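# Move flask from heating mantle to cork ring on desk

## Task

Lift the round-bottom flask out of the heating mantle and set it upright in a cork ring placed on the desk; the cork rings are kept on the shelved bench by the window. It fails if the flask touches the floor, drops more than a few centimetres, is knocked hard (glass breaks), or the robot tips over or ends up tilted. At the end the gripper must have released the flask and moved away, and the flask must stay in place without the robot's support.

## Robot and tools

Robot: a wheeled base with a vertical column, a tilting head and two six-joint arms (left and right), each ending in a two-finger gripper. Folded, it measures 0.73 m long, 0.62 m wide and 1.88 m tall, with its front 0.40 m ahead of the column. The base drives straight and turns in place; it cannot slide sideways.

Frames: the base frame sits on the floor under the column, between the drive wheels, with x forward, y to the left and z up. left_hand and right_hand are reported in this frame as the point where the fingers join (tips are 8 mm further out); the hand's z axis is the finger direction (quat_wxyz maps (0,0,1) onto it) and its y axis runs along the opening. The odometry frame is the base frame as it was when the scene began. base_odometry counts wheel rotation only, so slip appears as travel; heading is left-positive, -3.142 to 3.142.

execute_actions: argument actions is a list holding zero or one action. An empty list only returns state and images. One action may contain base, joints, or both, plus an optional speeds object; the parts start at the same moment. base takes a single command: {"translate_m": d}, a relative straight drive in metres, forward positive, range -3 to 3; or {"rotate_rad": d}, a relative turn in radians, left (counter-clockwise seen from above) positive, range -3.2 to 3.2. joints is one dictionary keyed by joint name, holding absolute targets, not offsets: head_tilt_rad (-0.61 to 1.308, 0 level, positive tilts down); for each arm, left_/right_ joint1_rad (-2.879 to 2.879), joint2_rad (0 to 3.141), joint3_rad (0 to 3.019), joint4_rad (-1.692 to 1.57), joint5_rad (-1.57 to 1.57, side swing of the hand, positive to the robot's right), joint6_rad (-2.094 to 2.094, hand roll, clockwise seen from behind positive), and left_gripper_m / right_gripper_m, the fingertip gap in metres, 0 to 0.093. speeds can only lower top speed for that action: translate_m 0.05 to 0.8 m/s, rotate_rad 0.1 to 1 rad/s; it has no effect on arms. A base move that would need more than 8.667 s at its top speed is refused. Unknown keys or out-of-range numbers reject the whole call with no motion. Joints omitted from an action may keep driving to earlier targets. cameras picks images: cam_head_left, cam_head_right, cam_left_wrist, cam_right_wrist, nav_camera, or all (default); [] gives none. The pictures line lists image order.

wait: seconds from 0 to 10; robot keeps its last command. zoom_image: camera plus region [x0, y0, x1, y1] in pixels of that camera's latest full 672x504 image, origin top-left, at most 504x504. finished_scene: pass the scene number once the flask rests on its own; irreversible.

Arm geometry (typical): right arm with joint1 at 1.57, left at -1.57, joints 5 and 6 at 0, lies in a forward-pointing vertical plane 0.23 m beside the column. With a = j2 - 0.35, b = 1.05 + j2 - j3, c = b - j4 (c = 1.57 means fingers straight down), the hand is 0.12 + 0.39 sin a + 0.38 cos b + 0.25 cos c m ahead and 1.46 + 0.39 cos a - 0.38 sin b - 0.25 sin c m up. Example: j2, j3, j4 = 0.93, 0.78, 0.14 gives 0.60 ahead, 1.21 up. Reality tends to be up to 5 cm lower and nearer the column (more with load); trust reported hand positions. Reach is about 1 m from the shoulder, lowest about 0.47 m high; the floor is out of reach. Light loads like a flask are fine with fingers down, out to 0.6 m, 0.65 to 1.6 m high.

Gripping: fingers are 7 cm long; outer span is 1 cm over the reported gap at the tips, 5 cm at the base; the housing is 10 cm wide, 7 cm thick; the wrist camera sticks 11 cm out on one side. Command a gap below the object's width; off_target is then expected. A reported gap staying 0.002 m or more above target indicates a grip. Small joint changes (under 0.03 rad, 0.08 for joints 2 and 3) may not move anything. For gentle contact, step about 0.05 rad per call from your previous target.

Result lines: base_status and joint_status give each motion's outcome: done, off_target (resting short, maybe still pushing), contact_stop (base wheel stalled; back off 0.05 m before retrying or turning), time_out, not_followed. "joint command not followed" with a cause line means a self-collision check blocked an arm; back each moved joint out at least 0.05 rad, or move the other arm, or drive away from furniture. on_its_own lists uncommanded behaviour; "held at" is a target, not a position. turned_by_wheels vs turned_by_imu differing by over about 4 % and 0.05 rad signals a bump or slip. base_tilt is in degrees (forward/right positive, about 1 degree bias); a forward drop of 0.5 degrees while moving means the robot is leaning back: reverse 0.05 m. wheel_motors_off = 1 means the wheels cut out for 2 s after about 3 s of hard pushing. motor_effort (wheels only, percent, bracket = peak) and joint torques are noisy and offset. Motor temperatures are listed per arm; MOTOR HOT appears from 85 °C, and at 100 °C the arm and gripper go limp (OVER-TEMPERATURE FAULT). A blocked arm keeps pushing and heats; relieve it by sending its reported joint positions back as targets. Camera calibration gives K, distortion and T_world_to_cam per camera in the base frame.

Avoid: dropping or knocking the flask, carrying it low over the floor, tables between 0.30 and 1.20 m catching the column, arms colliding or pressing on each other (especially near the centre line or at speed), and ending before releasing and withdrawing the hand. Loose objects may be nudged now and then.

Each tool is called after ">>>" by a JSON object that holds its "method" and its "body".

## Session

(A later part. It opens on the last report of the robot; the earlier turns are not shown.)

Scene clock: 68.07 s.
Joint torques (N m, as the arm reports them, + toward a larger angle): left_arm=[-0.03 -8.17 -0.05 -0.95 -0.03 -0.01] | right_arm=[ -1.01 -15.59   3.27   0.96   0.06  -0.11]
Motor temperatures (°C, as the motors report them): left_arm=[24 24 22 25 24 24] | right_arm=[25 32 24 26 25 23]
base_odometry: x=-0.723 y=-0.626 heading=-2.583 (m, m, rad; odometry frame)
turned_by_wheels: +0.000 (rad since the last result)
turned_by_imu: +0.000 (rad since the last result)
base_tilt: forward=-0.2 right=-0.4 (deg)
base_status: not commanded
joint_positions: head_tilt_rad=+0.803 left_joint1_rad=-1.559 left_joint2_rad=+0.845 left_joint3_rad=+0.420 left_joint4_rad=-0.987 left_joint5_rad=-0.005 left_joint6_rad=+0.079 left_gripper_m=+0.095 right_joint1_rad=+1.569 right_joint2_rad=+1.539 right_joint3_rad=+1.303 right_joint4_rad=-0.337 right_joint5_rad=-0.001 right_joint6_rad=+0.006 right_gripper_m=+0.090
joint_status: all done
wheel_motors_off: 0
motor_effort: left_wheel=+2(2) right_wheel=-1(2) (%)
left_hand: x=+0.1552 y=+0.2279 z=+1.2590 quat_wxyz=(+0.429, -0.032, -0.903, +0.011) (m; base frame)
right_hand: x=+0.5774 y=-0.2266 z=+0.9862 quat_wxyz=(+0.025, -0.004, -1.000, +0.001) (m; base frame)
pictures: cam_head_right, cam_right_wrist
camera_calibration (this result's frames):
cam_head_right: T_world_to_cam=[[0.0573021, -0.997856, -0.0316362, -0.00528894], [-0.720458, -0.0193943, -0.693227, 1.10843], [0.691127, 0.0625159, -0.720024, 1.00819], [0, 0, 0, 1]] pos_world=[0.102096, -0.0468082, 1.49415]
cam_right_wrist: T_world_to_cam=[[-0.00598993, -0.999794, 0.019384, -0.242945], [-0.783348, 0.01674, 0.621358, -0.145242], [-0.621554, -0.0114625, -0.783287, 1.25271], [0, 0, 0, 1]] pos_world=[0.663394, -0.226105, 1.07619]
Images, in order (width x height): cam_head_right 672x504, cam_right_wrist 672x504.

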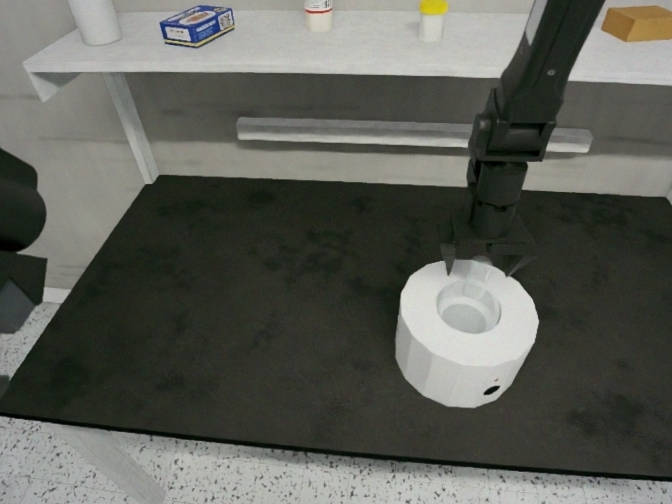

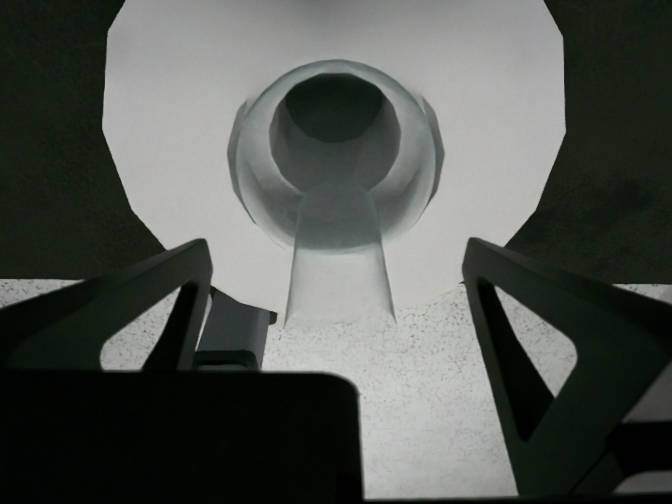

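>>> {"method": "execute_actions", "body": {"actions": [{"joints":{"right_gripper_m":0.0}}], "cameras": []}}

>>> {"method": "execute_actions", "body": {"actions": [{"joints":{"right_joint2_rad":1.4,"right_joint3_rad":1.23,"right_joint4_rad":-0.4}}], "cameras": []}}

>>> {"method": "execute_actions", "body": {"actions": [{"joints":{"right_joint2_rad":1.2,"right_joint3_rad":1.15,"right_joint4_rad":-0.52}}], "cameras": []}}

>>> {"method": "execute_actions", "body": {"actions": [{"joints":{"right_joint2_rad":1.03,"right_joint3_rad":1.145,"right_joint4_rad":-0.686},"base":{"translate_m":-1.418}}], "cameras": []}}

>>> {"method": "execute_actions", "body": {"actions": [{"base":{"rotate_rad":1.525}}], "cameras": []}}

>>> {"method": "execute_actions", "body": {"actions": [{"base":{"translate_m":0.46}}], "cameras": []}}

>>> {"method": "execute_actions", "body": {"actions": [{"joints":{"right_joint2_rad":1.14,"right_joint4_rad":-0.57}}], "cameras": ["cam_head_right","cam_right_wrist"]}}

Scene clock: 77.13 s.
Joint torques (N m, as the arm reports them, + toward a larger angle): left_arm=[-0.27 -8.22  0.   -0.96 -0.04 -0.01] | right_arm=[ -1.   -15.51   3.26   0.89   0.04  -0.1 ]
Motor temperatures (°C, as the motors report them): left_arm=[24 24 22 25 24 24] | right_arm=[25 32 24 26 25 23]
base_odometry: x=-0.723 y=-0.626 heading=-2.583 (m, m, rad; odometry frame)
turned_by_wheels: +0.000 (rad since the last result)
turned_by_imu: -0.001 (rad since the last result)
base_tilt: forward=-0.2 right=-0.4 (deg)
base_status: not commanded
joint_positions: head_tilt_rad=+0.803 left_joint1_rad=-1.559 left_joint2_rad=+0.845 left_joint3_rad=+0.420 left_joint4_rad=-0.987 left_joint5_rad=-0.005 left_joint6_rad=+0.079 left_gripper_m=+0.095 right_joint1_rad=+1.569 right_joint2_rad=+1.539 right_joint3_rad=+1.303 right_joint4_rad=-0.337 right_joint5_rad=+0.000 right_joint6_rad=+0.006 right_gripper_m=+0.033
joint_status: right_gripper_m off_target (ended at +0.033, target +0.000)
wheel_motors_off: 0
motor_effort: left_wheel=+2(0) right_wheel=-1(1) (%)
left_hand: x=+0.1552 y=+0.2279 z=+1.2590 quat_wxyz=(+0.429, -0.032, -0.903, +0.011) (m; base frame)
right_hand: x=+0.5774 y=-0.2267 z=+0.9862 quat_wxyz=(+0.025, -0.003, -1.000, +0.001) (m; base frame)
pictures: none
No camera images: the call's "cameras" was empty. Leave "cameras" out to get every camera's image.

Scene clock: 78.07 s.
Joint torques (N m, as the arm reports them, + toward a larger angle): left_arm=[ 0.1  -8.35 -0.07 -0.95 -0.02 -0.01] | right_arm=[ -0.91 -17.17   2.6    0.07   0.04  -0.1 ]
Motor temperatures (°C, as the motors report them): left_arm=[24 24 22 25 24 24] | right_arm=[25 32 24 26 25 23]
base_odometry: x=-0.723 y=-0.626 heading=-2.583 (m, m, rad; odometry frame)
turned_by_wheels: +0.000 (rad since the last result)
turned_by_imu: +0.000 (rad since the last result)
base_tilt: forward=-0.2 right=-0.4 (deg)
base_status: not commanded
joint_positions: head_tilt_rad=+0.803 left_joint1_rad=-1.559 left_joint2_rad=+0.845 left_joint3_rad=+0.420 left_joint4_rad=-0.987 left_joint5_rad=-0.005 left_joint6_rad=+0.079 left_gripper_m=+0.095 right_joint1_rad=+1.569 right_joint2_rad=+1.417 right_joint3_rad=+1.238 right_joint4_rad=-0.388 right_joint5_rad=+0.000 right_joint6_rad=+0.006 right_gripper_m=+0.033
joint_status: all done
wheel_motors_off: 0
motor_effort: left_wheel=+3(2) right_wheel=-2(2) (%)
left_hand: x=+0.1552 y=+0.2279 z=+1.2590 quat_wxyz=(+0.429, -0.032, -0.903, +0.011) (m; base frame)
right_hand: x=+0.5799 y=-0.2266 z=+1.0356 quat_wxyz=(+0.022, -0.003, -1.000, +0.001) (m; base frame)
pictures: none
No camera images: the call's "cameras" was empty. Leave "cameras" out to get every camera's image.

Scene clock: 79.43 s.
Joint torques (N m, as the arm reports them, + toward a larger angle): left_arm=[-0.01 -8.27 -0.05 -0.93 -0.04 -0.01] | right_arm=[ -0.93 -15.17   5.02   0.69   0.05  -0.1 ]
Motor temperatures (°C, as the motors report them): left_arm=[24 24 22 25 24 24] | right_arm=[25 32 24 26 25 23]
base_odometry: x=-0.723 y=-0.626 heading=-2.583 (m, m, rad; odometry frame)
turned_by_wheels: +0.000 (rad since the last result)
turned_by_imu: +0.000 (rad since the last result)
base_tilt: forward=-0.2 right=-0.3 (deg)
base_status: not commanded
joint_positions: head_tilt_rad=+0.803 left_joint1_rad=-1.559 left_joint2_rad=+0.845 left_joint3_rad=+0.420 left_joint4_rad=-0.987 left_joint5_rad=-0.005 left_joint6_rad=+0.079 left_gripper_m=+0.095 right_joint1_rad=+1.569 right_joint2_rad=+1.202 right_joint3_rad=+1.136 right_joint4_rad=-0.523 right_joint5_rad=+0.000 right_joint6_rad=+0.006 right_gripper_m=+0.033
joint_status: all done
wheel_motors_off: 0
motor_effort: left_wheel=+3(2) right_wheel=-2(3) (%)
left_hand: x=+0.1552 y=+0.2279 z=+1.2590 quat_wxyz=(+0.429, -0.032, -0.903, +0.011) (m; base frame)
right_hand: x=+0.5669 y=-0.2265 z=+1.1206 quat_wxyz=(+0.033, -0.003, -0.999, +0.001) (m; base frame)
pictures: none
No camera images: the call's "cameras" was empty. Leave "cameras" out to get every camera's image.

Scene clock: 83.30 s.
Joint torques (N m, as the arm reports them, + toward a larger angle): left_arm=[-0.06 -8.37  0.04 -1.03 -0.04 -0.01] | right_arm=[ -0.82 -14.61   5.81   0.22   0.05  -0.1 ]
Motor temperatures (°C, as the motors report them): left_arm=[24 24 22 25 24 24] | right_arm=[25 32 24 26 25 23]
base_odometry: x=+0.479 y=+0.127 heading=-2.582 (m, m, rad; odometry frame)
turned_by_wheels: +0.001 (rad since the last result)
turned_by_imu: +0.000 (rad since the last result)
base_tilt: forward=-0.2 right=-0.4 (deg)
base_status: done
joint_positions: head_tilt_rad=+0.803 left_joint1_rad=-1.559 left_joint2_rad=+0.845 left_joint3_rad=+0.417 left_joint4_rad=-0.987 left_joint5_rad=-0.005 left_joint6_rad=+0.079 left_gripper_m=+0.095 right_joint1_rad=+1.569 right_joint2_rad=+1.031 right_joint3_rad=+1.136 right_joint4_rad=-0.678 right_joint5_rad=+0.000 right_joint6_rad=+0.006 right_gripper_m=+0.033
joint_status: all done
wheel_motors_off: 0
motor_effort: left_wheel=+1(60) right_wheel=-1(58) (%)
left_hand: x=+0.1536 y=+0.2279 z=+1.2594 quat_wxyz=(+0.430, -0.032, -0.902, +0.011) (m; base frame)
right_hand: x=+0.5800 y=-0.2263 z=+1.1998 quat_wxyz=(+0.024, -0.003, -1.000, +0.001) (m; base frame)
pictures: none
No camera images: the call's "cameras" was empty. Leave "cameras" out to get every camera's image.

Scene clock: 86.33 s.
Joint torques (N m, as the arm reports them, + toward a larger angle): left_arm=[-0.13 -8.31  0.21 -1.02 -0.04  0.  ] | right_arm=[ -0.89 -14.7    5.85   0.25   0.03  -0.1 ]
Motor temperatures (°C, as the motors report them): left_arm=[24 24 22 25 24 24] | right_arm=[25 32 24 26 25 23]
base_odometry: x=+0.479 y=+0.127 heading=-1.058 (m, m, rad; odometry frame)
turned_by_wheels: +1.524 (rad since the last result)
turned_by_imu: +1.504 (rad since the last result)
base_tilt: forward=-0.2 right=-0.4 (deg)
base_status: done
joint_positions: head_tilt_rad=+0.803 left_joint1_rad=-1.559 left_joint2_rad=+0.845 left_joint3_rad=+0.417 left_joint4_rad=-0.987 left_joint5_rad=-0.005 left_joint6_rad=+0.079 left_gripper_m=+0.095 right_joint1_rad=+1.569 right_joint2_rad=+1.031 right_joint3_rad=+1.136 right_joint4_rad=-0.678 right_joint5_rad=+0.000 right_joint6_rad=+0.006 right_gripper_m=+0.033
joint_status: not commanded
wheel_motors_off: 0
motor_effort: left_wheel=-1(49) right_wheel=+3(56) (%)
left_hand: x=+0.1536 y=+0.2279 z=+1.2594 quat_wxyz=(+0.430, -0.032, -0.902, +0.011) (m; base frame)
right_hand: x=+0.5800 y=-0.2264 z=+1.1998 quat_wxyz=(+0.024, -0.003, -1.000, +0.001) (m; base frame)
pictures: none
No camera images: the call's "cameras" was empty. Leave "cameras" out to get every camera's image.

Scene clock: 88.60 s.
Joint torques (N m, as the arm reports them, + toward a larger angle): left_arm=[ 0.13 -8.29 -0.34 -1.01 -0.02  0.04] | right_arm=[ -1.01 -14.59   5.79   0.31   0.03  -0.1 ]
Motor temperatures (°C, as the motors report them): left_arm=[24 24 22 25 24 24] | right_arm=[25 32 24 26 25 23]
base_odometry: x=+0.705 y=-0.274 heading=-1.057 (m, m, rad; odometry frame)
turned_by_wheels: +0.000 (rad since the last result)
turned_by_imu: +0.000 (rad since the last result)
base_tilt: forward=-0.2 right=-0.4 (deg)
base_status: done
joint_positions: head_tilt_rad=+0.803 left_joint1_rad=-1.559 left_joint2_rad=+0.845 left_joint3_rad=+0.422 left_joint4_rad=-0.987 left_joint5_rad=-0.005 left_joint6_rad=+0.079 left_gripper_m=+0.095 right_joint1_rad=+1.569 right_joint2_rad=+1.031 right_joint3_rad=+1.136 right_joint4_rad=-0.680 right_joint5_rad=+0.000 right_joint6_rad=+0.006 right_gripper_m=+0.033
joint_status: not commanded
wheel_motors_off: 0
motor_effort: left_wheel=+1(53) right_wheel=+0(61) (%)
left_hand: x=+0.1560 y=+0.2279 z=+1.2587 quat_wxyz=(+0.428, -0.032, -0.903, +0.011) (m; base frame)
right_hand: x=+0.5796 y=-0.2264 z=+1.1998 quat_wxyz=(+0.025, -0.003, -1.000, +0.001) (m; base frame)
pictures: none
No camera images: the call's "cameras" was empty. Leave "cameras" out to get every camera's image.

Scene clock: 89.77 s.
Joint torques (N m, as the arm reports them, + toward a larger angle): left_arm=[-0.17 -8.12 -0.29 -1.04 -0.03 -0.01] | right_arm=[ -0.88 -15.39   4.93   0.87   0.03  -0.1 ]
Motor temperatures (°C, as the motors report them): left_arm=[24 24 22 25 24 24] | right_arm=[25 32 24 26 25 23]
base_odometry: x=+0.705 y=-0.274 heading=-1.057 (m, m, rad; odometry frame)
turned_by_wheels: +0.000 (rad since the last result)
turned_by_imu: +0.000 (rad since the last result)
base_tilt: forward=-0.1 right=-0.4 (deg)
base_status: not commanded
joint_positions: head_tilt_rad=+0.803 left_joint1_rad=-1.559 left_joint2_rad=+0.845 left_joint3_rad=+0.422 left_joint4_rad=-0.987 left_joint5_rad=-0.005 left_joint6_rad=+0.079 left_gripper_m=+0.095 right_joint1_rad=+1.569 right_joint2_rad=+1.146 right_joint3_rad=+1.136 right_joint4_rad=-0.577 right_joint5_rad=+0.000 right_joint6_rad=+0.006 right_gripper_m=+0.033
joint_status: all done
wheel_motors_off: 0
motor_effort: left_wheel=+0(0) right_wheel=+0(1) (%)
left_hand: x=+0.1560 y=+0.2279 z=+1.2587 quat_wxyz=(+0.428, -0.032, -0.903, +0.011) (m; base frame)
right_hand: x=+0.5724 y=-0.2265 z=+1.1464 quat_wxyz=(+0.031, -0.003, -1.000, +0.001) (m; base frame)
pictures: cam_head_right, cam_right_wrist
camera_calibration (this result's frames):
cam_head_right: T_world_to_cam=[[0.0572976, -0.997856, -0.0316443, -0.00527622], [-0.720556, -0.0193943, -0.693125, 1.10828], [0.691025, 0.0625159, -0.720122, 1.00835], [0, 0, 0, 1]] pos_world=[0.10209, -0.0468082, 1.49414]
cam_right_wrist: T_world_to_cam=[[-0.00534528, -0.999782, 0.0201815, -0.247217], [-0.775711, 0.0168818, 0.630862, -0.263908], [-0.631066, -0.0122828, -0.775632, 1.37153], [0, 0, 0, 1]] pos_world=[0.65949, -0.225861, 1.23528]
Images, in order (width x height): cam_head_right 672x504, cam_right_wrist 672x504.

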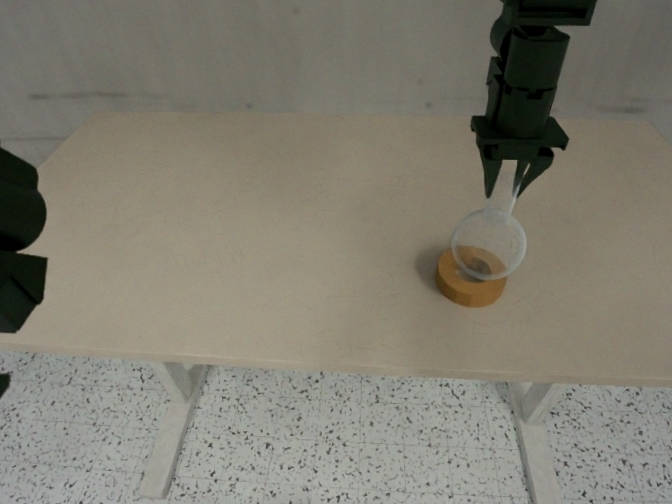

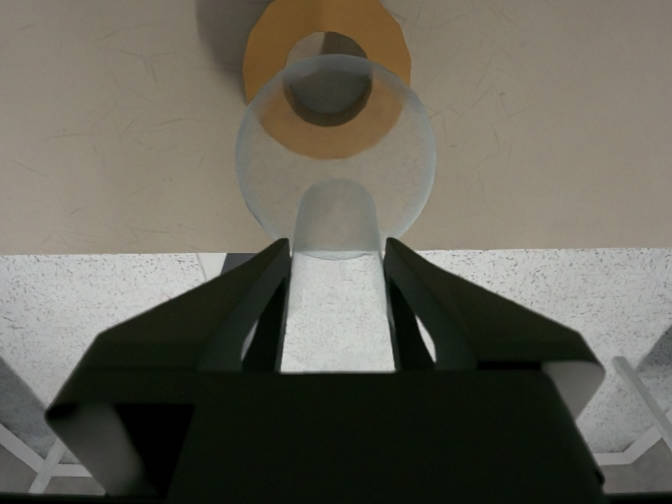

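>>> {"method": "execute_actions", "body": {"actions": [{"base":{"translate_m":0.02}}], "cameras": []}}

>>> {"method": "execute_actions", "body": {"actions": [{"base":{"rotate_rad":0.011},"joints":{"right_joint2_rad":1.21,"right_joint4_rad":-0.51}}], "cameras": ["cam_head_right","cam_right_wrist"]}}

>>> {"method": "execute_actions", "body": {"actions": [{"joints":{"right_joint2_rad":1.24,"right_joint4_rad":-0.48}}], "cameras": ["cam_right_wrist"]}}

Scene clock: 95.17 s.
Joint torques (N m, as the arm reports them, + toward a larger angle): left_arm=[-0.45 -8.14  0.05 -0.9  -0.03 -0.03] | right_arm=[ -0.86 -15.43   5.05   0.76   0.03  -0.1 ]
Motor temperatures (°C, as the motors report them): left_arm=[24 24 22 25 24 24] | right_arm=[25 32 24 26 25 23]
base_odometry: x=+0.715 y=-0.291 heading=-1.057 (m, m, rad; odometry frame)
turned_by_wheels: +0.000 (rad since the last result)
turned_by_imu: -0.001 (rad since the last result)
base_tilt: forward=-0.1 right=-0.4 (deg)
base_status: done
joint_positions: head_tilt_rad=+0.803 left_joint1_rad=-1.559 left_joint2_rad=+0.845 left_joint3_rad=+0.419 left_joint4_rad=-0.987 left_joint5_rad=-0.005 left_joint6_rad=+0.079 left_gripper_m=+0.095 right_joint1_rad=+1.569 right_joint2_rad=+1.146 right_joint3_rad=+1.136 right_joint4_rad=-0.575 right_joint5_rad=+0.000 right_joint6_rad=+0.006 right_gripper_m=+0.033
joint_status: not commanded
wheel_motors_off: 0
motor_effort: left_wheel=+3(32) right_wheel=+0(35) (%)
left_hand: x=+0.1544 y=+0.2279 z=+1.2592 quat_wxyz=(+0.430, -0.032, -0.902, +0.011) (m; base frame)
right_hand: x=+0.5728 y=-0.2265 z=+1.1464 quat_wxyz=(+0.030, -0.003, -1.000, +0.001) (m; base frame)
pictures: none
No camera images: the call's "cameras" was empty. Leave "cameras" out to get every camera's image.

Scene clock: 96.03 s.
Joint torques (N m, as the arm reports them, + toward a larger angle): left_arm=[-0.58 -8.05  0.05 -1.09 -0.03 -0.01] | right_arm=[ -0.98 -14.43   4.63   0.75   0.04  -0.1 ]
Motor temperatures (°C, as the motors report them): left_arm=[24 24 22 25 24 24] | right_arm=[25 32 24 26 25 23]
base_odometry: x=+0.715 y=-0.291 heading=-1.049 (m, m, rad; odometry frame)
turned_by_wheels: +0.009 (rad since the last result)
turned_by_imu: +0.008 (rad since the last result)
base_tilt: forward=-0.2 right=-0.4 (deg)
base_status: done
joint_positions: head_tilt_rad=+0.803 left_joint1_rad=-1.559 left_joint2_rad=+0.845 left_joint3_rad=+0.419 left_joint4_rad=-0.987 left_joint5_rad=-0.005 left_joint6_rad=+0.079 left_gripper_m=+0.095 right_joint1_rad=+1.569 right_joint2_rad=+1.201 right_joint3_rad=+1.136 right_joint4_rad=-0.515 right_joint5_rad=+0.000 right_joint6_rad=+0.006 right_gripper_m=+0.033
joint_status: all done
wheel_motors_off: 0
motor_effort: left_wheel=+0(47) right_wheel=+1(48) (%)
left_hand: x=+0.1542 y=+0.2279 z=+1.2592 quat_wxyz=(+0.430, -0.032, -0.902, +0.011) (m; base frame)
right_hand: x=+0.5697 y=-0.2263 z=+1.1207 quat_wxyz=(+0.028, -0.003, -1.000, +0.001) (m; base frame)
pictures: cam_head_right, cam_right_wrist
camera_calibration (this result's frames):
cam_head_right: T_world_to_cam=[[0.0572971, -0.997856, -0.0316452, -0.00527478], [-0.720567, -0.0193943, -0.693114, 1.10826], [0.691014, 0.0625159, -0.720133, 1.00836], [0, 0, 0, 1]] pos_world=[0.102089, -0.0468082, 1.49414]
cam_right_wrist: T_world_to_cam=[[-0.00529575, -0.999797, 0.0194416, -0.245687], [-0.779789, 0.0163, 0.62583, -0.241986], [-0.62602, -0.0118461, -0.779717, 1.35176], [0, 0, 0, 1]] pos_world=[0.656227, -0.225679, 1.21021]
Images, in order (width x height): cam_head_right 672x504, cam_right_wrist 672x504.

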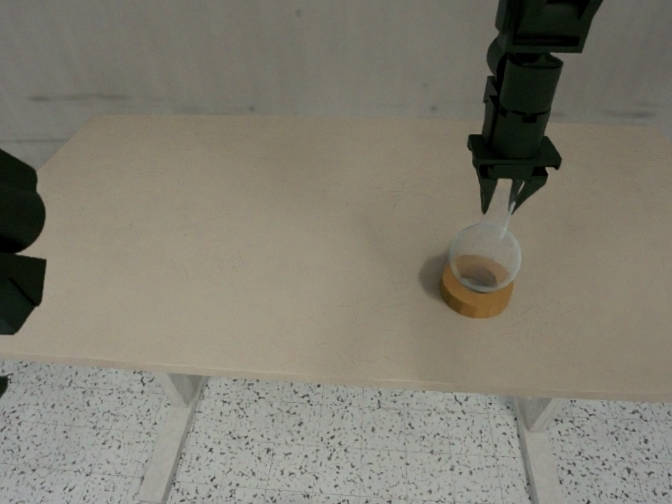

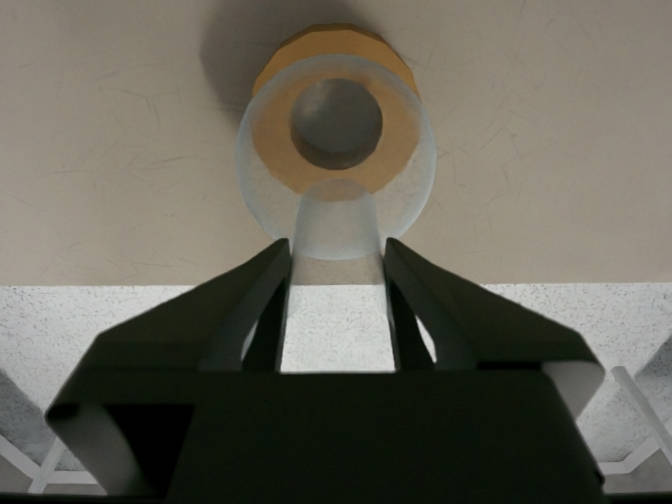

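Scene clock: 96.60 s.
Joint torques (N m, as the arm reports them, + toward a larger angle): left_arm=[ 0.12 -8.42 -0.07 -0.98 -0.03  0.  ] | right_arm=[ -1.01 -13.51   4.48   0.89   0.03  -0.1 ]
Motor temperatures (°C, as the motors report them): left_arm=[24 24 22 25 24 24] | right_arm=[25 32 24 26 25 23]
base_odometry: x=+0.715 y=-0.291 heading=-1.049 (m, m, rad; odometry frame)
turned_by_wheels: +0.000 (rad since the last result)
turned_by_imu: +0.000 (rad since the last result)
base_tilt: forward=-0.2 right=-0.4 (deg)
base_status: not commanded
joint_positions: head_tilt_rad=+0.803 left_joint1_rad=-1.559 left_joint2_rad=+0.845 left_joint3_rad=+0.419 left_joint4_rad=-0.987 left_joint5_rad=-0.005 left_joint6_rad=+0.079 left_gripper_m=+0.095 right_joint1_rad=+1.569 right_joint2_rad=+1.220 right_joint3_rad=+1.136 right_joint4_rad=-0.488 right_joint5_rad=+0.000 right_joint6_rad=+0.006 right_gripper_m=+0.033
joint_status: all done
wheel_motors_off: 0
motor_effort: left_wheel=-3(2) right_wheel=+2(2) (%)
left_hand: x=+0.1542 y=+0.2279 z=+1.2592 quat_wxyz=(+0.430, -0.032, -0.902, +0.011) (m; base frame)
right_hand: x=+0.5699 y=-0.2263 z=+1.1121 quat_wxyz=(+0.024, -0.003, -1.000, +0.001) (m; base frame)
pictures: cam_right_wrist
camera_calibration (this result's frames):
cam_right_wrist: T_world_to_cam=[[-0.00542226, -0.99979, 0.0197858, -0.245903], [-0.784778, 0.0165172, 0.619557, -0.226527], [-0.619753, -0.0121681, -0.784702, 1.34702], [0, 0, 0, 1]] pos_world=[0.655711, -0.225719, 1.20222]
Images, in order (width x height): cam_right_wrist 672x504.

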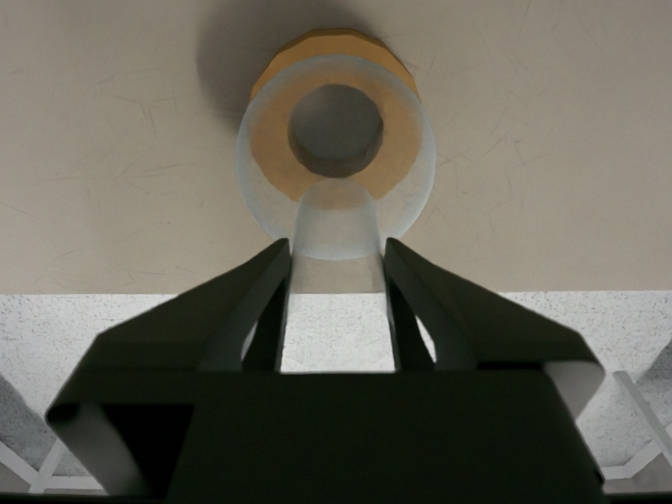

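>>> {"method": "execute_actions", "body": {"actions": [{"joints":{"right_gripper_m":0.09}}], "cameras": []}}

>>> {"method": "execute_actions", "body": {"actions": [{"joints":{"right_joint2_rad":1.0,"right_joint4_rad":-0.7}}], "cameras": []}}

>>> {"method": "execute_actions", "body": {"actions": [{"base":{"translate_m":-0.3}}], "cameras": ["cam_head_right"]}}

Scene clock: 101.43 s.
Joint torques (N m, as the arm reports them, + toward a larger angle): left_arm=[ 0.07 -8.11 -0.05 -0.98 -0.04  0.  ] | right_arm=[ -0.98 -13.76   4.59   0.91   0.02  -0.1 ]
Motor temperatures (°C, as the motors report them): left_arm=[24 24 22 25 24 24] | right_arm=[25 32 24 26 25 23]
base_odometry: x=+0.715 y=-0.291 heading=-1.049 (m, m, rad; odometry frame)
turned_by_wheels: +0.000 (rad since the last result)
turned_by_imu: -0.001 (rad since the last result)
base_tilt: forward=-0.2 right=-0.3 (deg)
base_status: not commanded
joint_positions: head_tilt_rad=+0.803 left_joint1_rad=-1.559 left_joint2_rad=+0.845 left_joint3_rad=+0.419 left_joint4_rad=-0.987 left_joint5_rad=-0.005 left_joint6_rad=+0.079 left_gripper_m=+0.095 right_joint1_rad=+1.569 right_joint2_rad=+1.220 right_joint3_rad=+1.136 right_joint4_rad=-0.488 right_joint5_rad=+0.001 right_joint6_rad=+0.006 right_gripper_m=+0.090
joint_status: all done
wheel_motors_off: 0
motor_effort: left_wheel=-4(3) right_wheel=+2(2) (%)
left_hand: x=+0.1542 y=+0.2279 z=+1.2592 quat_wxyz=(+0.430, -0.032, -0.902, +0.011) (m; base frame)
right_hand: x=+0.5699 y=-0.2264 z=+1.1121 quat_wxyz=(+0.024, -0.003, -1.000, +0.001) (m; base frame)
pictures: none
No camera images: the call's "cameras" was empty. Leave "cameras" out to get every camera's image.

Scene clock: 102.47 s.
Joint torques (N m, as the arm reports them, + toward a larger angle): left_arm=[-0.23 -8.2  -0.09 -1.   -0.03  0.  ] | right_arm=[ -0.89 -12.84   6.21   0.22   0.02  -0.1 ]
Motor temperatures (°C, as the motors report them): left_arm=[24 24 22 25 24 24] | right_arm=[25 32 24 26 25 23]
base_odometry: x=+0.715 y=-0.291 heading=-1.049 (m, m, rad; odometry frame)
turned_by_wheels: +0.000 (rad since the last result)
turned_by_imu: +0.000 (rad since the last result)
base_tilt: forward=-0.2 right=-0.4 (deg)
base_status: not commanded
joint_positions: head_tilt_rad=+0.803 left_joint1_rad=-1.559 left_joint2_rad=+0.845 left_joint3_rad=+0.419 left_joint4_rad=-0.987 left_joint5_rad=-0.005 left_joint6_rad=+0.079 left_gripper_m=+0.095 right_joint1_rad=+1.569 right_joint2_rad=+0.977 right_joint3_rad=+1.136 right_joint4_rad=-0.690 right_joint5_rad=+0.001 right_joint6_rad=+0.006 right_gripper_m=+0.090
joint_status: all done
wheel_motors_off: 0
motor_effort: left_wheel=-3(3) right_wheel=+2(3) (%)
left_hand: x=+0.1542 y=+0.2279 z=+1.2592 quat_wxyz=(+0.430, -0.032, -0.902, +0.011) (m; base frame)
right_hand: x=+0.5902 y=-0.2263 z=+1.2248 quat_wxyz=(+0.004, -0.003, -1.000, +0.001) (m; base frame)
pictures: none
No camera images: the call's "cameras" was empty. Leave "cameras" out to get every camera's image.

Scene clock: 104.43 s.
Joint torques (N m, as the arm reports them, + toward a larger angle): left_arm=[ 0.   -8.32  0.14 -0.97 -0.03 -0.01] | right_arm=[ -1.   -12.79   6.2    0.35   0.02  -0.11]
Motor temperatures (°C, as the motors report them): left_arm=[24 24 22 25 24 24] | right_arm=[25 32 24 26 25 23]
base_odometry: x=+0.565 y=-0.031 heading=-1.047 (m, m, rad; odometry frame)
turned_by_wheels: +0.001 (rad since the last result)
turned_by_imu: +0.001 (rad since the last result)
base_tilt: forward=-0.2 right=-0.4 (deg)
base_status: done
joint_positions: head_tilt_rad=+0.803 left_joint1_rad=-1.559 left_joint2_rad=+0.845 left_joint3_rad=+0.416 left_joint4_rad=-0.987 left_joint5_rad=-0.005 left_joint6_rad=+0.079 left_gripper_m=+0.095 right_joint1_rad=+1.569 right_joint2_rad=+0.977 right_joint3_rad=+1.136 right_joint4_rad=-0.693 right_joint5_rad=+0.001 right_joint6_rad=+0.006 right_gripper_m=+0.090
joint_status: not commanded
wheel_motors_off: 0
motor_effort: left_wheel=+3(64) right_wheel=-1(42) (%)
left_hand: x=+0.1528 y=+0.2279 z=+1.2597 quat_wxyz=(+0.431, -0.032, -0.902, +0.011) (m; base frame)
right_hand: x=+0.5894 y=-0.2263 z=+1.2248 quat_wxyz=(+0.005, -0.003, -1.000, +0.001) (m; base frame)
pictures: cam_head_right
camera_calibration (this result's frames):
cam_head_right: T_world_to_cam=[[0.0572915, -0.997856, -0.0316553, -0.00525898], [-0.720689, -0.0193943, -0.692987, 1.10808], [0.690887, 0.0625159, -0.720255, 1.00856], [0, 0, 0, 1]] pos_world=[0.102081, -0.0468082, 1.49413]
Images, in order (width x height): cam_head_right 672x504.

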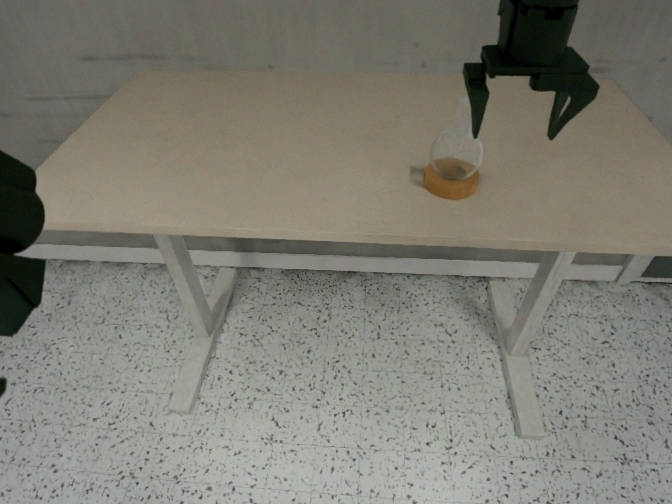

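>>> {"method": "finished_scene", "body": {"scene": 2}}

The scene is finished: the task was done.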